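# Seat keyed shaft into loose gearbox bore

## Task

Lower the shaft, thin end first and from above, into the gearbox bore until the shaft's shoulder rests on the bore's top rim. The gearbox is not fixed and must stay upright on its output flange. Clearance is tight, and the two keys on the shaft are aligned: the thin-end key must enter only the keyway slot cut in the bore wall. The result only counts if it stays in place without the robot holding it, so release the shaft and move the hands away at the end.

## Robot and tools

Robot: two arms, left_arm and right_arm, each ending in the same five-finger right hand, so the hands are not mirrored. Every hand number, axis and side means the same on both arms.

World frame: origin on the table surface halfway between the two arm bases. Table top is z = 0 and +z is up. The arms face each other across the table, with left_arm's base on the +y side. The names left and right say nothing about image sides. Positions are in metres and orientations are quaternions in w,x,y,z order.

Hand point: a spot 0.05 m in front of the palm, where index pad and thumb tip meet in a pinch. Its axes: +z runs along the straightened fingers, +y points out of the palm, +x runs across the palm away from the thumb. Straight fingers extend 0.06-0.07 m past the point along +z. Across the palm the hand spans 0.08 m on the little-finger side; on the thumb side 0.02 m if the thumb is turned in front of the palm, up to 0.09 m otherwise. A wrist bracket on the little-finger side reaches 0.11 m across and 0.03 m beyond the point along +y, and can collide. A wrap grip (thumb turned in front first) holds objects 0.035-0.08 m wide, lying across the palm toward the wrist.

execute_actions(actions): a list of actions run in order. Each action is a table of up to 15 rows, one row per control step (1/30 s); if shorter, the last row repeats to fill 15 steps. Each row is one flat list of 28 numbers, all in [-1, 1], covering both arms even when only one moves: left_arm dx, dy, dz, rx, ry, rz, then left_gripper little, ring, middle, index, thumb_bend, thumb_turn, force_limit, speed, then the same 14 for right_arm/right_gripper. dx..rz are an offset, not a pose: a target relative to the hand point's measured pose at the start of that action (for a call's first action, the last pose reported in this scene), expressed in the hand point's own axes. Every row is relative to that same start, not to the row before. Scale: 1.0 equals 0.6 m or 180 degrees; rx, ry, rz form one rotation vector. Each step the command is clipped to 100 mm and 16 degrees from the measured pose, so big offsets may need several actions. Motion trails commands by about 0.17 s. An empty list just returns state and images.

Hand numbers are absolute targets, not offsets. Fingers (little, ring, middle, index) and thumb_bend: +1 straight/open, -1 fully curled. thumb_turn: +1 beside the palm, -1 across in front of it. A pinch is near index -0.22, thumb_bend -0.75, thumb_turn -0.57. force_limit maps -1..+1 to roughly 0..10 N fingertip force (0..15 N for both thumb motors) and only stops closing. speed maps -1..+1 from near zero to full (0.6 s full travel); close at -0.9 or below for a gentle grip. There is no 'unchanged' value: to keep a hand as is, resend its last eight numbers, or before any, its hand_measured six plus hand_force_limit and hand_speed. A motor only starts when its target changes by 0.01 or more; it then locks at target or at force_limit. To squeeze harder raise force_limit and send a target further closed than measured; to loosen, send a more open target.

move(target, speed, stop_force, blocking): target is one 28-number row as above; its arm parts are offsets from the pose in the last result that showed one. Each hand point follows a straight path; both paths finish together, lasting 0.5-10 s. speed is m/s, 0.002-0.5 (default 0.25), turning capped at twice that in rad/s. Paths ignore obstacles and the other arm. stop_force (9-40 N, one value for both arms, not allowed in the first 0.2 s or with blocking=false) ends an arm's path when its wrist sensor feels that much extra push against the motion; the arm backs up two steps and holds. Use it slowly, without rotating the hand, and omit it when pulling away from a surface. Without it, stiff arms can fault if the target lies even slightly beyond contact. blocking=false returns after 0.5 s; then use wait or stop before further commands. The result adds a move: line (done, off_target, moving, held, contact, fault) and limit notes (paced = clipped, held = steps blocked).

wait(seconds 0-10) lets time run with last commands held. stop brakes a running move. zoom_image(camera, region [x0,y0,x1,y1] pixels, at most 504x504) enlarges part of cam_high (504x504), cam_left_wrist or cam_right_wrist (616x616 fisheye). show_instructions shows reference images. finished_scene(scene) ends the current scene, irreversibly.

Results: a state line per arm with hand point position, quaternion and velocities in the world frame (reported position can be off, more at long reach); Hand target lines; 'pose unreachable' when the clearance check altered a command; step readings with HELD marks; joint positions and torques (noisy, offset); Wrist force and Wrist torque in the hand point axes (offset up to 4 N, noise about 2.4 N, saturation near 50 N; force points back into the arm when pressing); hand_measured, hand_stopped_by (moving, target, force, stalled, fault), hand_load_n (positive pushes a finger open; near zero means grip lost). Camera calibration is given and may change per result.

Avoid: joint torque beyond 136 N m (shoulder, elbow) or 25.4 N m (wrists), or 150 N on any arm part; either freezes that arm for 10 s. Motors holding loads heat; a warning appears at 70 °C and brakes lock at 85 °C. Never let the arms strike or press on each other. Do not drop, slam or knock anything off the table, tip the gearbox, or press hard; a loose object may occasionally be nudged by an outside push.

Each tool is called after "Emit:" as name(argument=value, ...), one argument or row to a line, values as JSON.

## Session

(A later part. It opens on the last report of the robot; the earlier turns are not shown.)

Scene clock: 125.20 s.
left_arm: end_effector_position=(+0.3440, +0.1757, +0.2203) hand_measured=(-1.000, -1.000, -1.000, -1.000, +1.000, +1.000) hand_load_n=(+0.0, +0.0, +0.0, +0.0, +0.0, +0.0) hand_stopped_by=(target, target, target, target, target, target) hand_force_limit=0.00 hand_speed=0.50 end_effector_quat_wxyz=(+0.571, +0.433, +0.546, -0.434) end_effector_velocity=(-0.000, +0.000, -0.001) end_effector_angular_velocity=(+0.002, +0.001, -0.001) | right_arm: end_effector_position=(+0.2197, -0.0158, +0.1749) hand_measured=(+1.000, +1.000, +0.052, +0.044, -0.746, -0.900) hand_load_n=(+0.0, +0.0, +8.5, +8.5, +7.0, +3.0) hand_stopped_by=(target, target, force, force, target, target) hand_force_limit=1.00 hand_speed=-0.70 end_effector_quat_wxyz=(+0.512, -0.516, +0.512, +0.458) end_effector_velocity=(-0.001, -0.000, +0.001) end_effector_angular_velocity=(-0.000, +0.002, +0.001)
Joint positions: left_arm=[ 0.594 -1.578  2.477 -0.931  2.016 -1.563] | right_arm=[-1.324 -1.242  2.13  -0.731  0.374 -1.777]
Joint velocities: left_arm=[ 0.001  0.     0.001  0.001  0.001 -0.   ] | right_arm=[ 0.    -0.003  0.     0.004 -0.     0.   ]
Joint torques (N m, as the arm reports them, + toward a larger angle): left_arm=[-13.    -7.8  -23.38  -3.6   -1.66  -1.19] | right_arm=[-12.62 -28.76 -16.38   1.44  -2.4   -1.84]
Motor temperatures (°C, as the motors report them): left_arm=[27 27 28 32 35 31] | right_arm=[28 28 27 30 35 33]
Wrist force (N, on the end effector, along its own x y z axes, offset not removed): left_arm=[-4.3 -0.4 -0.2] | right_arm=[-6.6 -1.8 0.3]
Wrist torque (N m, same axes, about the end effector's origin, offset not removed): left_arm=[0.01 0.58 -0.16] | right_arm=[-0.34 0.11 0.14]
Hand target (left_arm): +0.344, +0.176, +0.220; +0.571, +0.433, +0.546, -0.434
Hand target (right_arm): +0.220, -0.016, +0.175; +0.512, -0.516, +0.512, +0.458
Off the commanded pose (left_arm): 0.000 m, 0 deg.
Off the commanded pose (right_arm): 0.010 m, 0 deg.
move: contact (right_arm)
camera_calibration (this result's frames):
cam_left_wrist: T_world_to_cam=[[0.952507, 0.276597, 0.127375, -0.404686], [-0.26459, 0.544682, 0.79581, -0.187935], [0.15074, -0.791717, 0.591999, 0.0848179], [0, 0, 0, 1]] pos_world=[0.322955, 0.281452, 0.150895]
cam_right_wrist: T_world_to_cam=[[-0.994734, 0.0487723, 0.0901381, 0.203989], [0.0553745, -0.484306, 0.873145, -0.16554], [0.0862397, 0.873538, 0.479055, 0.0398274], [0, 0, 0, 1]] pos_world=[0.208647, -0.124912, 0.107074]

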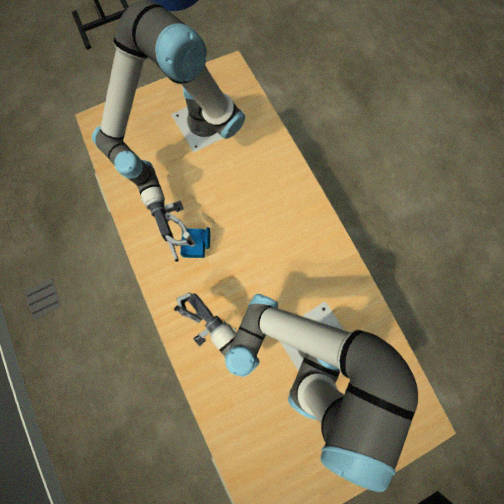

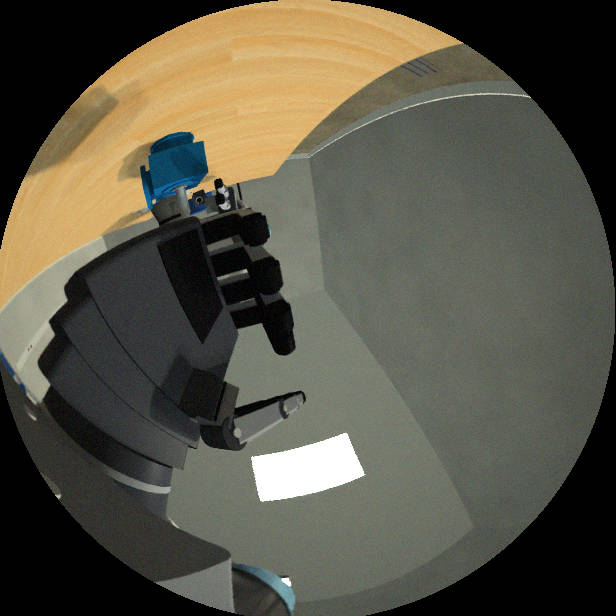

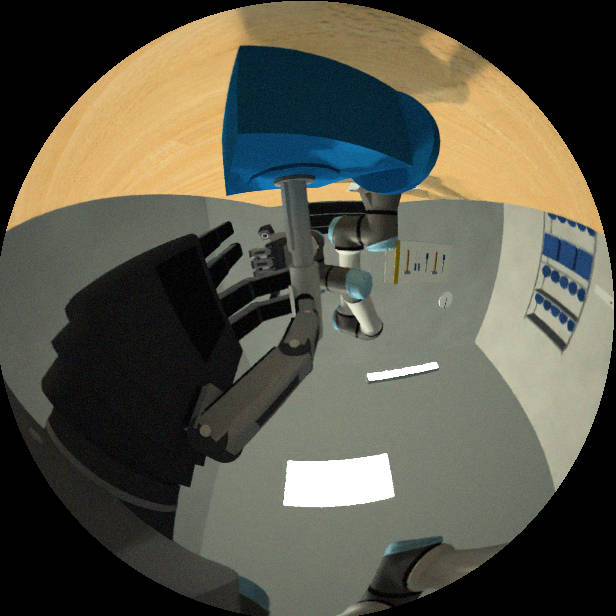

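Emit:
move(
  target=[0,0,0,0,0,0,-1,-1,-1,-1,1,1,0,0.5,-0.0015,-0.0017,0,0,0,0.003,1,1,-0.55,-0.55,-0.75,-0.9,1,-0.7],
  speed=0.015,
)

Emit:
zoom_image(
  camera="cam_right_wrist",
  region=[268,160,318,200],
)

Emit:
move(
  target=[0,0,0,0,0,0,-1,-1,-1,-1,1,1,0,0.5,0.02,0.001,0.0011,0,0,0,1,1,-0.55,-0.55,-0.75,-0.9,1,-0.7],
  speed=0.004,
  stop_force=14,
)

Scene clock: 126.07 s.
left_arm: end_effector_position=(+0.3440, +0.1757, +0.2203) hand_measured=(-1.000, -1.000, -1.000, -1.000, +1.000, +1.000) hand_load_n=(+0.0, +0.0, +0.0, +0.0, +0.0, +0.0) hand_stopped_by=(target, target, target, target, target, target) hand_force_limit=0.00 hand_speed=0.50 end_effector_quat_wxyz=(+0.571, +0.433, +0.546, -0.434) end_effector_velocity=(-0.000, +0.000, +0.000) end_effector_angular_velocity=(+0.000, -0.001, -0.001) | right_arm: end_effector_position=(+0.2206, -0.0158, +0.1759) hand_measured=(+1.000, +1.000, +0.052, +0.044, -0.746, -0.900) hand_load_n=(+0.0, +0.0, +8.0, +8.0, +7.5, -1.5) hand_stopped_by=(target, target, force, force, target, target) hand_force_limit=1.00 hand_speed=-0.70 end_effector_quat_wxyz=(+0.510, -0.514, +0.514, +0.460) end_effector_velocity=(+0.000, +0.000, +0.000) end_effector_angular_velocity=(+0.001, +0.001, +0.000)
Joint positions: left_arm=[ 0.594 -1.578  2.477 -0.931  2.016 -1.563] | right_arm=[-1.325 -1.242  2.128 -0.729  0.373 -1.768]
Joint velocities: left_arm=[ 0.001 -0.001  0.001  0.     0.001  0.001] | right_arm=[ 0.     0.    -0.001 -0.001 -0.     0.002]
Joint torques (N m, as the arm reports them, + toward a larger angle): left_arm=[-12.33  -8.09 -23.83  -3.64  -1.59  -1.33] | right_arm=[-14.23 -20.75 -27.44   0.94  -3.24   2.54]
Motor temperatures (°C, as the motors report them): left_arm=[27 27 28 32 35 31] | right_arm=[28 28 27 30 35 33]
Wrist force (N, on the end effector, along its own x y z axes, offset not removed): left_arm=[-1.2 -2.1 0.9] | right_arm=[8.8 -3.4 1.4]
Wrist torque (N m, same axes, about the end effector's origin, offset not removed): left_arm=[-0.19 0.20 -0.21] | right_arm=[-1.05 0.01 0.21]
Hand target (left_arm): +0.344, +0.176, +0.220; +0.571, +0.433, +0.546, -0.434
Hand target (right_arm): +0.221, -0.016, +0.176; +0.510, -0.514, +0.514, +0.460
Off the commanded pose (left_arm): 0.000 m, 0 deg.
Off the commanded pose (right_arm): 0.000 m, 0 deg.
move: done
camera_calibration (this result's frames):
cam_left_wrist: T_world_to_cam=[[0.952507, 0.276597, 0.127375, -0.404686], [-0.26459, 0.544683, 0.79581, -0.187935], [0.150739, -0.791716, 0.591999, 0.0848179], [0, 0, 0, 1]] pos_world=[0.322955, 0.281452, 0.150895]
cam_right_wrist: T_world_to_cam=[[-0.993835, 0.0492481, 0.0993307, 0.203034], [0.0631704, -0.48474, 0.872374, -0.168003], [0.0911124, 0.873271, 0.478641, 0.0382853], [0, 0, 0, 1]] pos_world=[0.208906, -0.12487, 0.108069]

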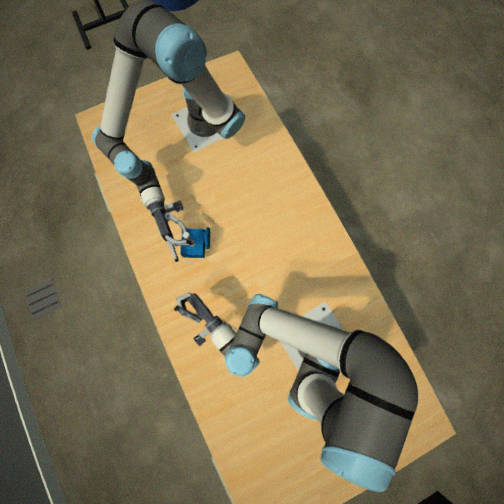

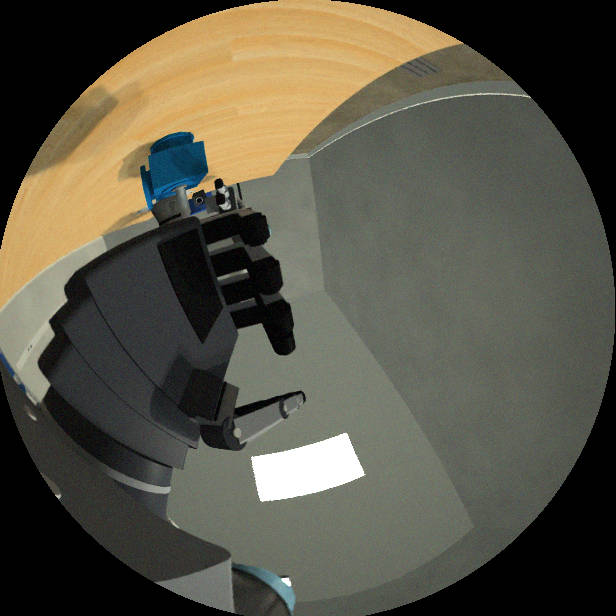

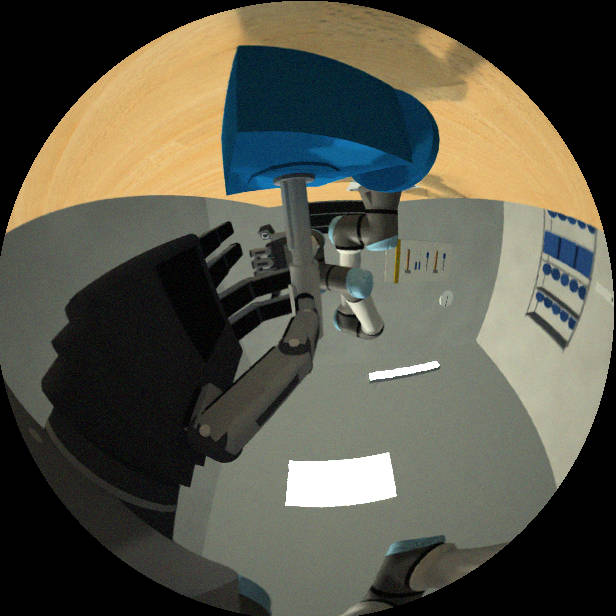

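Region (268, 160, 318, 200) of cam_right_wrist's 616x616 image, scaled by 10.080, with more detail than that image has; it fills the top 403 rows of this view, and the rest is white.

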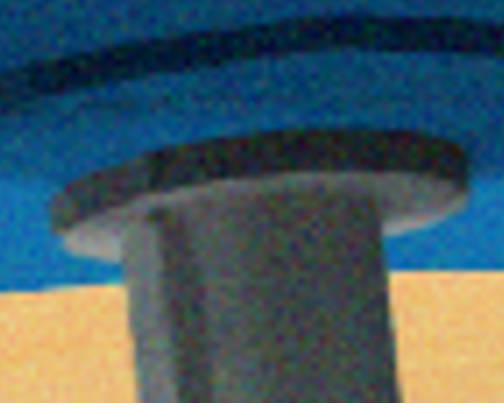

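Scene clock: 126.57 s.
left_arm: end_effector_position=(+0.3440, +0.1757, +0.2203) hand_measured=(-1.000, -1.000, -1.000, -1.000, +1.000, +1.000) hand_load_n=(+0.0, +0.0, +0.0, +0.0, +0.0, +0.0) hand_stopped_by=(target, target, target, target, target, target) hand_force_limit=0.00 hand_speed=0.50 end_effector_quat_wxyz=(+0.571, +0.433, +0.546, -0.434) end_effector_velocity=(-0.000, -0.001, +0.002) end_effector_angular_velocity=(-0.003, -0.001, -0.002) | right_arm: end_effector_position=(+0.2207, -0.0158, +0.1753) hand_measured=(+1.000, +1.000, +0.052, +0.044, -0.746, -0.900) hand_load_n=(+0.0, +0.0, +8.0, +8.0, +8.0, +1.5) hand_stopped_by=(target, target, force, force, target, target) hand_force_limit=1.00 hand_speed=-0.70 end_effector_quat_wxyz=(+0.510, -0.514, +0.514, +0.460) end_effector_velocity=(-0.001, -0.000, +0.001) end_effector_angular_velocity=(-0.000, +0.002, +0.002)
Joint positions: left_arm=[ 0.594 -1.578  2.477 -0.931  2.016 -1.563] | right_arm=[-1.325 -1.24   2.128 -0.731  0.373 -1.768]
Joint velocities: left_arm=[-0.001 -0.002 -0.002  0.     0.001 -0.002] | right_arm=[ 0.    -0.003 -0.     0.005 -0.001  0.   ]
Joint torques (N m, as the arm reports them, + toward a larger angle): left_arm=[-12.39  -7.78 -23.08  -3.63  -1.6   -1.07] | right_arm=[-13.97 -30.61 -19.21   1.37  -1.86  -0.95]
Motor temperatures (°C, as the motors report them): left_arm=[27 27 28 32 35 31] | right_arm=[28 28 27 30 35 33]
Wrist force (N, on the end effector, along its own x y z axes, offset not removed): left_arm=[-3.6 2.4 3.3] | right_arm=[-2.8 -1.2 1.2]
Wrist torque (N m, same axes, about the end effector's origin, offset not removed): left_arm=[0.32 0.28 -0.09] | right_arm=[-0.23 -0.22 0.03]
Hand target (left_arm): +0.344, +0.176, +0.220; +0.571, +0.433, +0.546, -0.434
Hand target (right_arm): +0.221, -0.016, +0.175; +0.510, -0.514, +0.514, +0.460
Off the commanded pose (left_arm): 0.000 m, 0 deg.
Off the commanded pose (right_arm): 0.011 m, 0 deg.
move: contact (right_arm)
camera_calibration (this result's frames):
cam_left_wrist: T_world_to_cam=[[0.952507, 0.276597, 0.127375, -0.404686], [-0.26459, 0.544683, 0.79581, -0.187935], [0.15074, -0.791717, 0.591999, 0.084818], [0, 0, 0, 1]] pos_world=[0.322955, 0.281452, 0.150895]
cam_right_wrist: T_world_to_cam=[[-0.993829, 0.0492029, 0.0994179, 0.203106], [0.0632677, -0.484749, 0.872362, -0.16752], [0.0911155, 0.873268, 0.478645, 0.03855], [0, 0, 0, 1]] pos_world=[0.208938, -0.124863, 0.107494]

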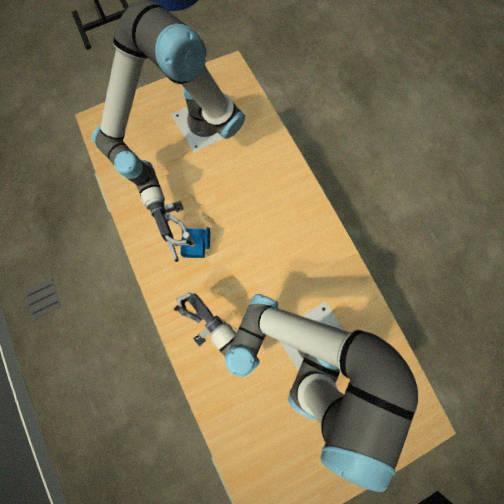

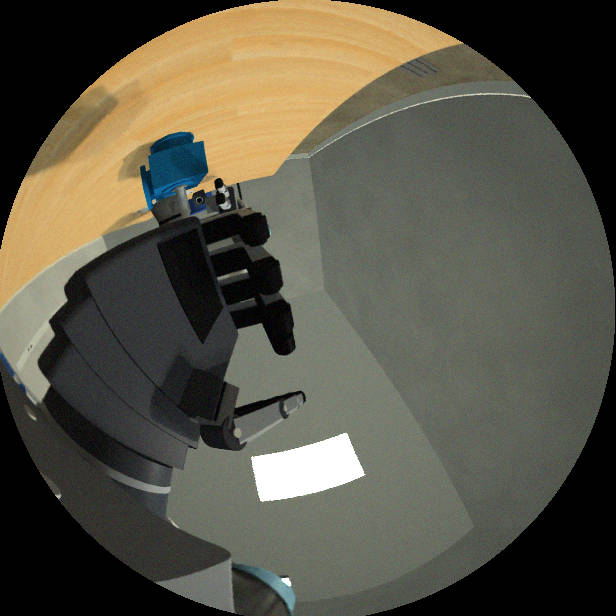

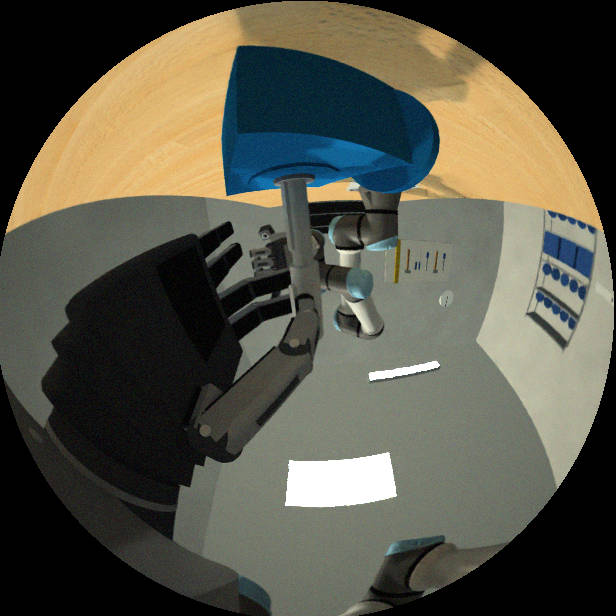

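Emit:
move(
  target=[0,0,0,0,0,0,-1,-1,-1,-1,1,1,0,0.5,0,0,0.0032,0,0.006,0,1,1,-0.55,-0.55,-0.75,-0.9,1,-0.7],
  speed=0.01,
)

Emit:
move(
  target=[0,0,0,0,0,0,-1,-1,-1,-1,1,1,0,0.5,0.02,0.001,0.0015,0,0,0,1,1,-0.55,-0.55,-0.75,-0.9,1,-0.7],
  speed=0.004,
  stop_force=14,
)

Scene clock: 127.93 s.
left_arm: end_effector_position=(+0.3440, +0.1757, +0.2203) hand_measured=(-1.000, -1.000, -1.000, -1.000, +1.000, +1.000) hand_load_n=(+0.0, +0.0, +0.0, +0.0, +0.0, +0.0) hand_stopped_by=(target, target, target, target, target, target) hand_force_limit=0.00 hand_speed=0.50 end_effector_quat_wxyz=(+0.571, +0.433, +0.546, -0.434) end_effector_velocity=(-0.001, -0.000, -0.000) end_effector_angular_velocity=(+0.001, -0.001, -0.001) | right_arm: end_effector_position=(+0.2207, -0.0139, +0.1752) hand_measured=(+1.000, +1.000, +0.052, +0.044, -0.746, -0.900) hand_load_n=(+0.0, +0.0, +8.0, +6.5, +8.0, +3.5) hand_stopped_by=(target, target, force, force, target, target) hand_force_limit=1.00 hand_speed=-0.70 end_effector_quat_wxyz=(+0.505, -0.518, +0.519, +0.455) end_effector_velocity=(-0.000, +0.000, +0.000) end_effector_angular_velocity=(-0.003, +0.001, +0.000)
Joint positions: left_arm=[ 0.594 -1.578  2.477 -0.931  2.016 -1.563] | right_arm=[-1.32  -1.238  2.11  -0.668  0.381 -1.811]
Joint velocities: left_arm=[-0.001 -0.001  0.001  0.001  0.     0.001] | right_arm=[ 0.001  0.    -0.003  0.012  0.001 -0.007]
Joint torques (N m, as the arm reports them, + toward a larger angle): left_arm=[-12.48  -7.76 -23.56  -3.61  -1.62  -1.18] | right_arm=[ 13.84 -12.8  -21.59   1.65   3.53  -2.22]
Motor temperatures (°C, as the motors report them): left_arm=[27 27 28 32 35 31] | right_arm=[28 28 27 30 35 33]
Wrist force (N, on the end effector, along its own x y z axes, offset not removed): left_arm=[-0.9 -1.8 0.0] | right_arm=[-14.7 -0.6 -2.9]
Wrist torque (N m, same axes, about the end effector's origin, offset not removed): left_arm=[-0.18 0.12 -0.02] | right_arm=[-0.19 0.21 0.11]
Hand target (left_arm): +0.344, +0.176, +0.220; +0.571, +0.433, +0.546, -0.434
Hand target (right_arm): +0.221, -0.014, +0.175; +0.505, -0.518, +0.519, +0.455
Off the commanded pose (left_arm): 0.000 m, 0 deg.
Off the commanded pose (right_arm): 0.000 m, 0 deg.
move: done
camera_calibration (this result's frames):
cam_left_wrist: T_world_to_cam=[[0.952507, 0.276597, 0.127375, -0.404686], [-0.26459, 0.544683, 0.79581, -0.187935], [0.150739, -0.791717, 0.591999, 0.0848179], [0, 0, 0, 1]] pos_world=[0.322955, 0.281452, 0.150895]
cam_right_wrist: T_world_to_cam=[[-0.993689, 0.0520193, 0.0993833, 0.203129], [0.0635949, -0.468588, 0.881125, -0.16791], [0.0924054, 0.881884, 0.462322, 0.0396235], [0, 0, 0, 1]] pos_world=[0.208864, -0.124191, 0.109443]

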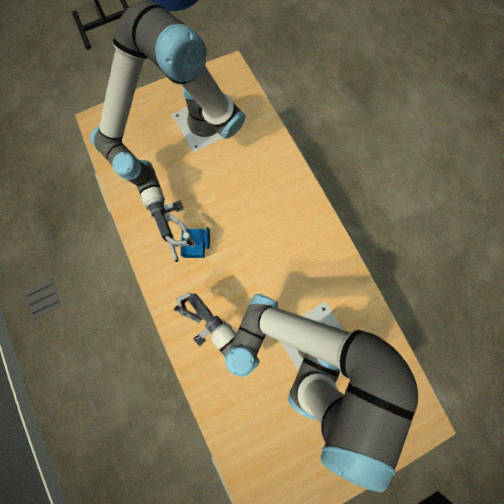

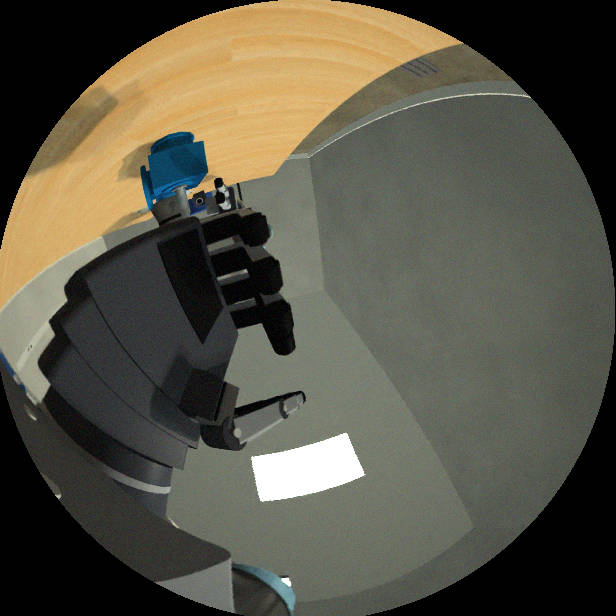

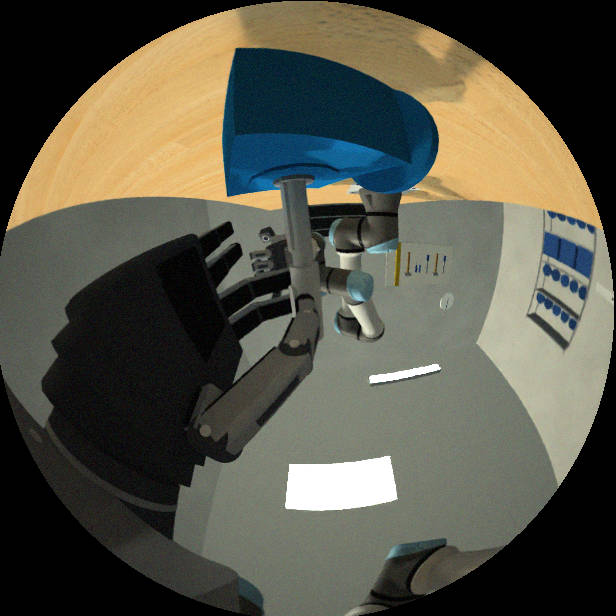

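Scene clock: 131.17 s.
left_arm: end_effector_position=(+0.3440, +0.1757, +0.2203) hand_measured=(-1.000, -1.000, -1.000, -1.000, +1.000, +1.000) hand_load_n=(+0.0, +0.0, +0.0, +0.0, +0.0, +0.0) hand_stopped_by=(target, target, target, target, target, target) hand_force_limit=0.00 hand_speed=0.50 end_effector_quat_wxyz=(+0.571, +0.433, +0.546, -0.434) end_effector_velocity=(-0.000, +0.001, +0.000) end_effector_angular_velocity=(-0.000, +0.001, +0.000) | right_arm: end_effector_position=(+0.2208, -0.0139, +0.1632) hand_measured=(+1.000, +1.000, +0.050, +0.044, -0.750, -0.900) hand_load_n=(+0.0, +0.0, +1.5, +0.0, -0.5, +1.5) hand_stopped_by=(target, target, force, force, target, target) hand_force_limit=1.00 hand_speed=-0.70 end_effector_quat_wxyz=(+0.505, -0.518, +0.519, +0.455) end_effector_velocity=(+0.000, +0.000, -0.001) end_effector_angular_velocity=(-0.000, -0.000, -0.001)
Joint positions: left_arm=[ 0.594 -1.578  2.477 -0.931  2.016 -1.563] | right_arm=[-1.32  -1.213  2.118 -0.701  0.381 -1.811]
Joint velocities: left_arm=[ 0.001 -0.002  0.002  0.     0.    -0.001] | right_arm=[-0.     0.001  0.    -0.002  0.001  0.   ]
Joint torques (N m, as the arm reports them, + toward a larger angle): left_arm=[-12.61  -8.26 -23.21  -3.59  -1.56  -1.18] | right_arm=[-11.92 -17.38  -1.74  -1.35  -3.53  -0.02]
Motor temperatures (°C, as the motors report them): left_arm=[27 27 28 32 35 31] | right_arm=[28 28 27 30 35 33]
Wrist force (N, on the end effector, along its own x y z axes, offset not removed): left_arm=[0.2 -3.7 2.6] | right_arm=[-7.3 -5.4 -0.9]
Wrist torque (N m, same axes, about the end effector's origin, offset not removed): left_arm=[-0.67 -0.30 0.01] | right_arm=[-0.60 0.77 -0.30]
Hand target (left_arm): +0.344, +0.176, +0.220; +0.571, +0.433, +0.546, -0.434
Hand target (right_arm): +0.221, -0.014, +0.163; +0.505, -0.518, +0.519, +0.455
Off the commanded pose (left_arm): 0.000 m, 0 deg.
Off the commanded pose (right_arm): 0.000 m, 0 deg.
move: done
camera_calibration (this result's frames):
cam_left_wrist: T_world_to_cam=[[0.952507, 0.276597, 0.127375, -0.404686], [-0.26459, 0.544682, 0.79581, -0.187935], [0.150739, -0.791717, 0.591999, 0.084818], [0, 0, 0, 1]] pos_world=[0.322955, 0.281452, 0.150895]
cam_right_wrist: T_world_to_cam=[[-0.993691, 0.0519959, 0.0993745, 0.204348], [0.063599, -0.468578, 0.88113, -0.157325], [0.0923798, 0.881891, 0.462315, 0.0451864], [0, 0, 0, 1]] pos_world=[0.20889, -0.124194, 0.0974261]

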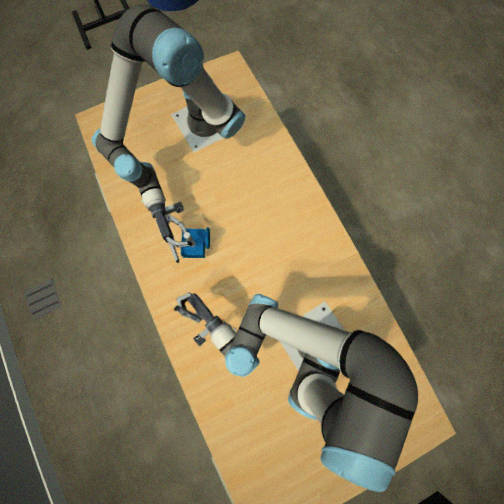

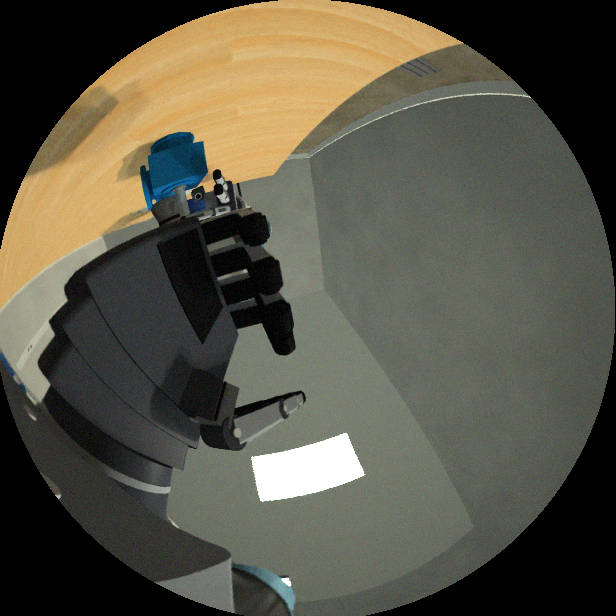

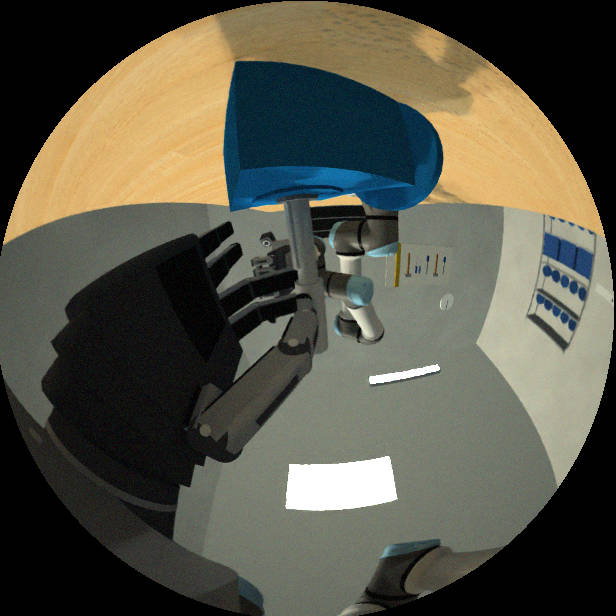

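Grip slipped; the shaft is still standing.

Emit:
move(
  target=[0,0,0,0,0,0,-1,-1,-1,-1,1,1,0,0.5,0,-0.003,0,0,0,0,1,1,0.3,0.3,-0.65,-0.9,1,-0.5],
  speed=0.01,
)

Emit:
zoom_image(
  camera="cam_right_wrist",
  region=[230,170,370,370],
)

Emit:
zoom_image(
  camera="cam_right_wrist",
  region=[272,180,322,220],
)

Scene clock: 131.97 s.
left_arm: end_effector_position=(+0.3440, +0.1757, +0.2203) hand_measured=(-1.000, -1.000, -1.000, -1.000, +1.000, +1.000) hand_load_n=(+0.0, +0.0, +0.0, +0.0, +0.0, +0.0) hand_stopped_by=(target, target, target, target, target, target) hand_force_limit=0.00 hand_speed=0.50 end_effector_quat_wxyz=(+0.571, +0.433, +0.546, -0.434) end_effector_velocity=(-0.000, -0.000, +0.000) end_effector_angular_velocity=(-0.001, +0.001, -0.000) | right_arm: end_effector_position=(+0.2225, -0.0140, +0.1633) hand_measured=(+1.000, +1.000, +0.300, +0.300, -0.650, -0.900) hand_load_n=(+0.0, +0.0, +0.0, +0.0, -0.5, -1.0) hand_stopped_by=(target, target, target, target, target, target) hand_force_limit=1.00 hand_speed=-0.50 end_effector_quat_wxyz=(+0.505, -0.518, +0.519, +0.455) end_effector_velocity=(+0.001, -0.000, +0.000) end_effector_angular_velocity=(+0.001, -0.002, +0.000)
Joint positions: left_arm=[ 0.594 -1.578  2.477 -0.931  2.016 -1.563] | right_arm=[-1.322 -1.21   2.114 -0.698  0.38  -1.812]
Joint velocities: left_arm=[-0.    -0.001 -0.     0.001  0.    -0.001] | right_arm=[-0.001  0.001 -0.001 -0.001 -0.001 -0.   ]
Joint torques (N m, as the arm reports them, + toward a larger angle): left_arm=[-12.37  -7.93 -23.46  -3.5   -1.59  -1.26] | right_arm=[-13.06 -19.48 -24.57   1.4   -3.33  -1.47]
Motor temperatures (°C, as the motors report them): left_arm=[27 27 28 32 35 31] | right_arm=[28 28 27 30 35 33]
Wrist force (N, on the end effector, along its own x y z axes, offset not removed): left_arm=[-4.1 -3.3 -1.2] | right_arm=[-1.2 -2.3 -1.8]
Wrist torque (N m, same axes, about the end effector's origin, offset not removed): left_arm=[-0.46 0.50 -0.23] | right_arm=[-0.13 0.34 -0.12]
Hand target (left_arm): +0.344, +0.176, +0.220; +0.571, +0.433, +0.546, -0.434
Hand target (right_arm): +0.223, -0.014, +0.163; +0.505, -0.518, +0.519, +0.455
Off the commanded pose (left_arm): 0.000 m, 0 deg.
Off the commanded pose (right_arm): 0.000 m, 0 deg.
move: done
camera_calibration (this result's frames):
cam_left_wrist: T_world_to_cam=[[0.952507, 0.276597, 0.127375, -0.404686], [-0.26459, 0.544683, 0.79581, -0.187935], [0.150739, -0.791717, 0.591999, 0.084818], [0, 0, 0, 1]] pos_world=[0.322955, 0.281452, 0.150895]
cam_right_wrist: T_world_to_cam=[[-0.99369, 0.0520024, 0.0993769, 0.206094], [0.0635973, -0.468586, 0.881126, -0.157558], [0.0923873, 0.881886, 0.462322, 0.0450546], [0, 0, 0, 1]] pos_world=[0.210651, -0.12428, 0.0975174]

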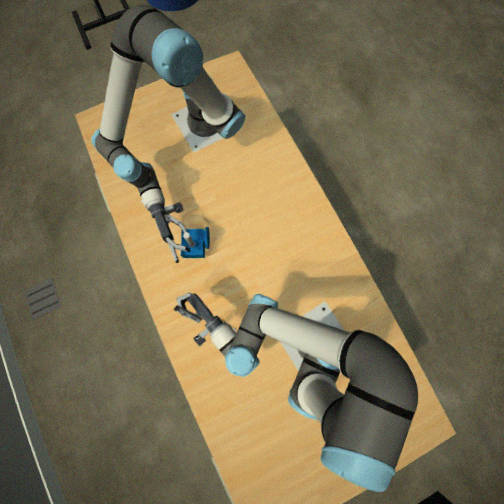

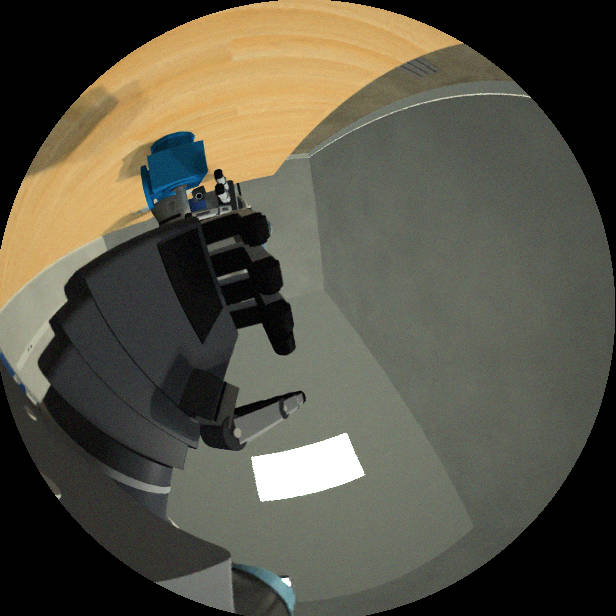

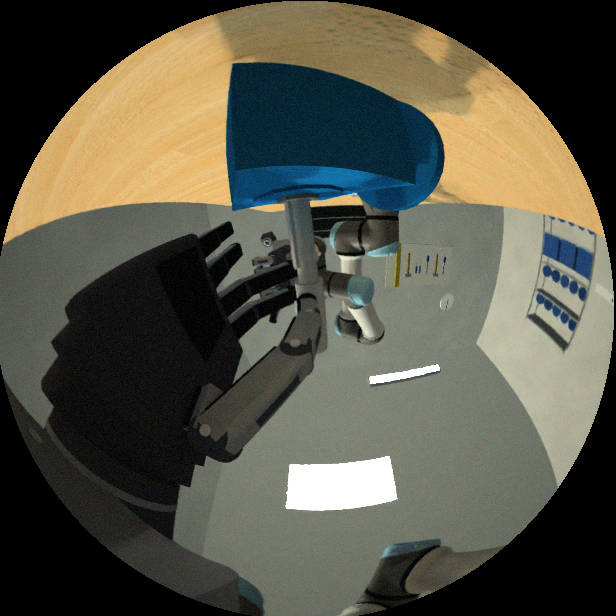

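Region (230, 170, 370, 370) of cam_right_wrist's 616x616 image, scaled by 2.520, with more detail than that image has; it fills the left 353 columns of this view, and the rest is white.

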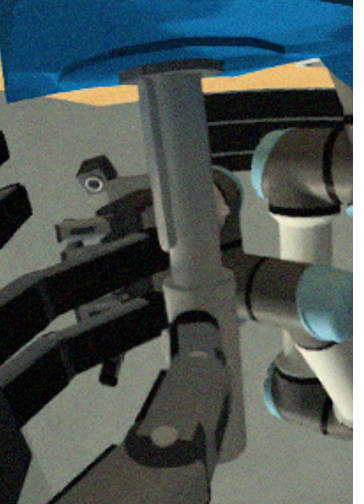

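Region (272, 180, 322, 220) of cam_right_wrist's 616x616 image, scaled by 10.080, with more detail than that image has; it fills the top 403 rows of this view, and the rest is white.

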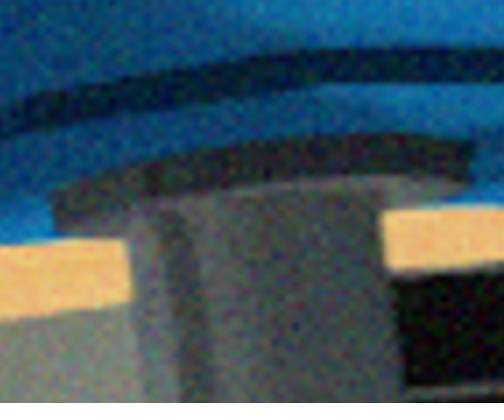

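Emit:
move(
  target=[0,0,0,0,0,0,-1,-1,-1,-1,1,1,0,0.5,-0.02,0.0015,-0.0016,0,0,0,1,1,0.3,0.3,-0.65,-0.9,1,-0.5],
  speed=0.02,
)

Emit:
zoom_image(
  camera="cam_right_wrist",
  region=[230,150,370,350],
)

Emit:
zoom_image(
  camera="cam_right_wrist",
  region=[272,160,322,200],
)

Scene clock: 133.03 s.
left_arm: end_effector_position=(+0.3440, +0.1757, +0.2203) hand_measured=(-1.000, -1.000, -1.000, -1.000, +1.000, +1.000) hand_load_n=(+0.0, +0.0, +0.0, +0.0, +0.0, +0.0) hand_stopped_by=(target, target, target, target, target, target) hand_force_limit=0.00 hand_speed=0.50 end_effector_quat_wxyz=(+0.571, +0.433, +0.546, -0.434) end_effector_velocity=(-0.000, -0.000, +0.000) end_effector_angular_velocity=(-0.000, -0.002, -0.001) | right_arm: end_effector_position=(+0.2210, -0.0140, +0.1751) hand_measured=(+1.000, +1.000, +0.300, +0.300, -0.650, -0.900) hand_load_n=(+0.0, +0.0, +0.0, +0.0, +0.5, -0.5) hand_stopped_by=(target, target, target, target, target, target) hand_force_limit=1.00 hand_speed=-0.50 end_effector_quat_wxyz=(+0.505, -0.518, +0.519, +0.456) end_effector_velocity=(+0.000, -0.000, +0.001) end_effector_angular_velocity=(-0.000, +0.001, -0.001)
Joint positions: left_arm=[ 0.594 -1.578  2.477 -0.931  2.016 -1.563] | right_arm=[-1.321 -1.238  2.11  -0.667  0.381 -1.811]
Joint velocities: left_arm=[ 0.     0.    -0.001 -0.     0.001  0.002] | right_arm=[-0.    -0.003 -0.     0.004  0.001  0.   ]
Joint torques (N m, as the arm reports them, + toward a larger angle): left_arm=[-12.33  -7.92 -23.09  -3.61  -1.56  -1.22] | right_arm=[ 12.64 -32.63 -25.81   1.4    2.63  -0.77]
Motor temperatures (°C, as the motors report them): left_arm=[27 27 28 32 35 31] | right_arm=[28 28 27 30 35 33]
Wrist force (N, on the end effector, along its own x y z axes, offset not removed): left_arm=[-1.7 -0.3 -0.3] | right_arm=[0.6 -1.8 -0.1]
Wrist torque (N m, same axes, about the end effector's origin, offset not removed): left_arm=[-0.04 0.32 -0.16] | right_arm=[-0.42 0.04 0.23]
Hand target (left_arm): +0.344, +0.176, +0.220; +0.571, +0.433, +0.546, -0.434
Hand target (right_arm): +0.221, -0.014, +0.175; +0.505, -0.518, +0.519, +0.455
Off the commanded pose (left_arm): 0.000 m, 0 deg.
Off the commanded pose (right_arm): 0.000 m, 0 deg.
move: done
camera_calibration (this result's frames):
cam_left_wrist: T_world_to_cam=[[0.952507, 0.276597, 0.127375, -0.404686], [-0.26459, 0.544682, 0.79581, -0.187935], [0.150739, -0.791717, 0.591999, 0.0848179], [0, 0, 0, 1]] pos_world=[0.322955, 0.281452, 0.150895]
cam_right_wrist: T_world_to_cam=[[-0.993673, 0.0520257, 0.0995304, 0.203382], [0.0637181, -0.468628, 0.881095, -0.167935], [0.0924823, 0.881862, 0.462348, 0.0396612], [0, 0, 0, 1]] pos_world=[0.209128, -0.124256, 0.109387]

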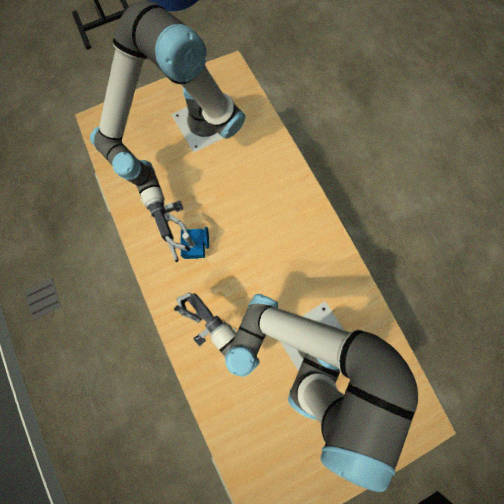

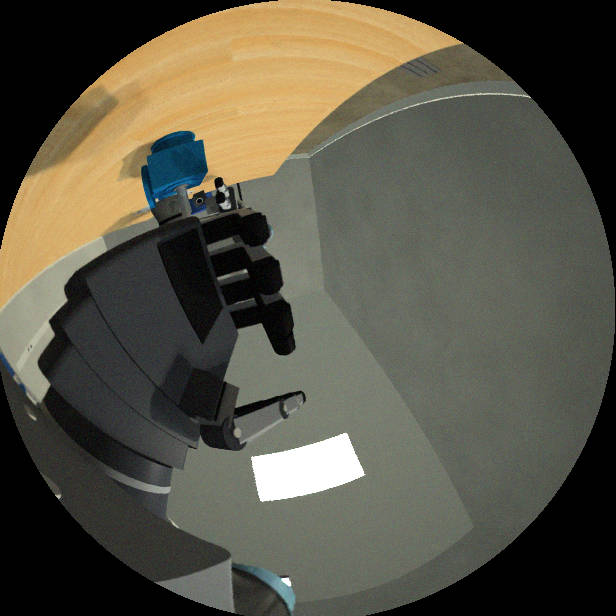

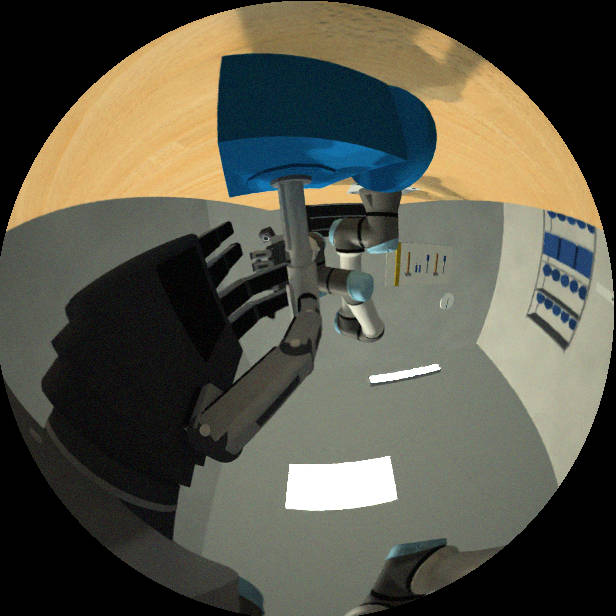

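Region (230, 150, 370, 350) of cam_right_wrist's 616x616 image, scaled by 2.520, with more detail than that image has; it fills the left 353 columns of this view, and the rest is white.

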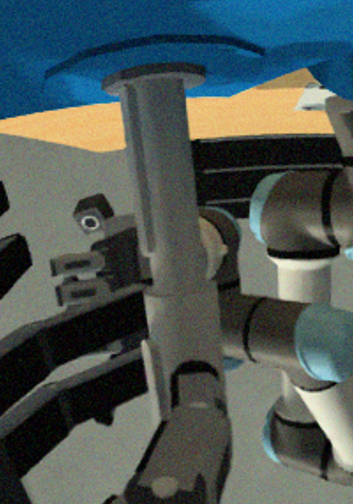

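Region (272, 160, 322, 200) of cam_right_wrist's 616x616 image, scaled by 10.080, with more detail than that image has; it fills the top 403 rows of this view, and the rest is white.

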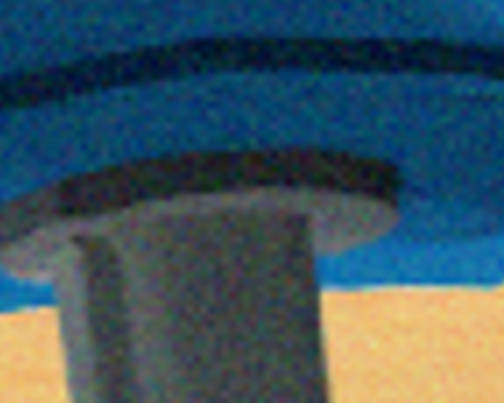

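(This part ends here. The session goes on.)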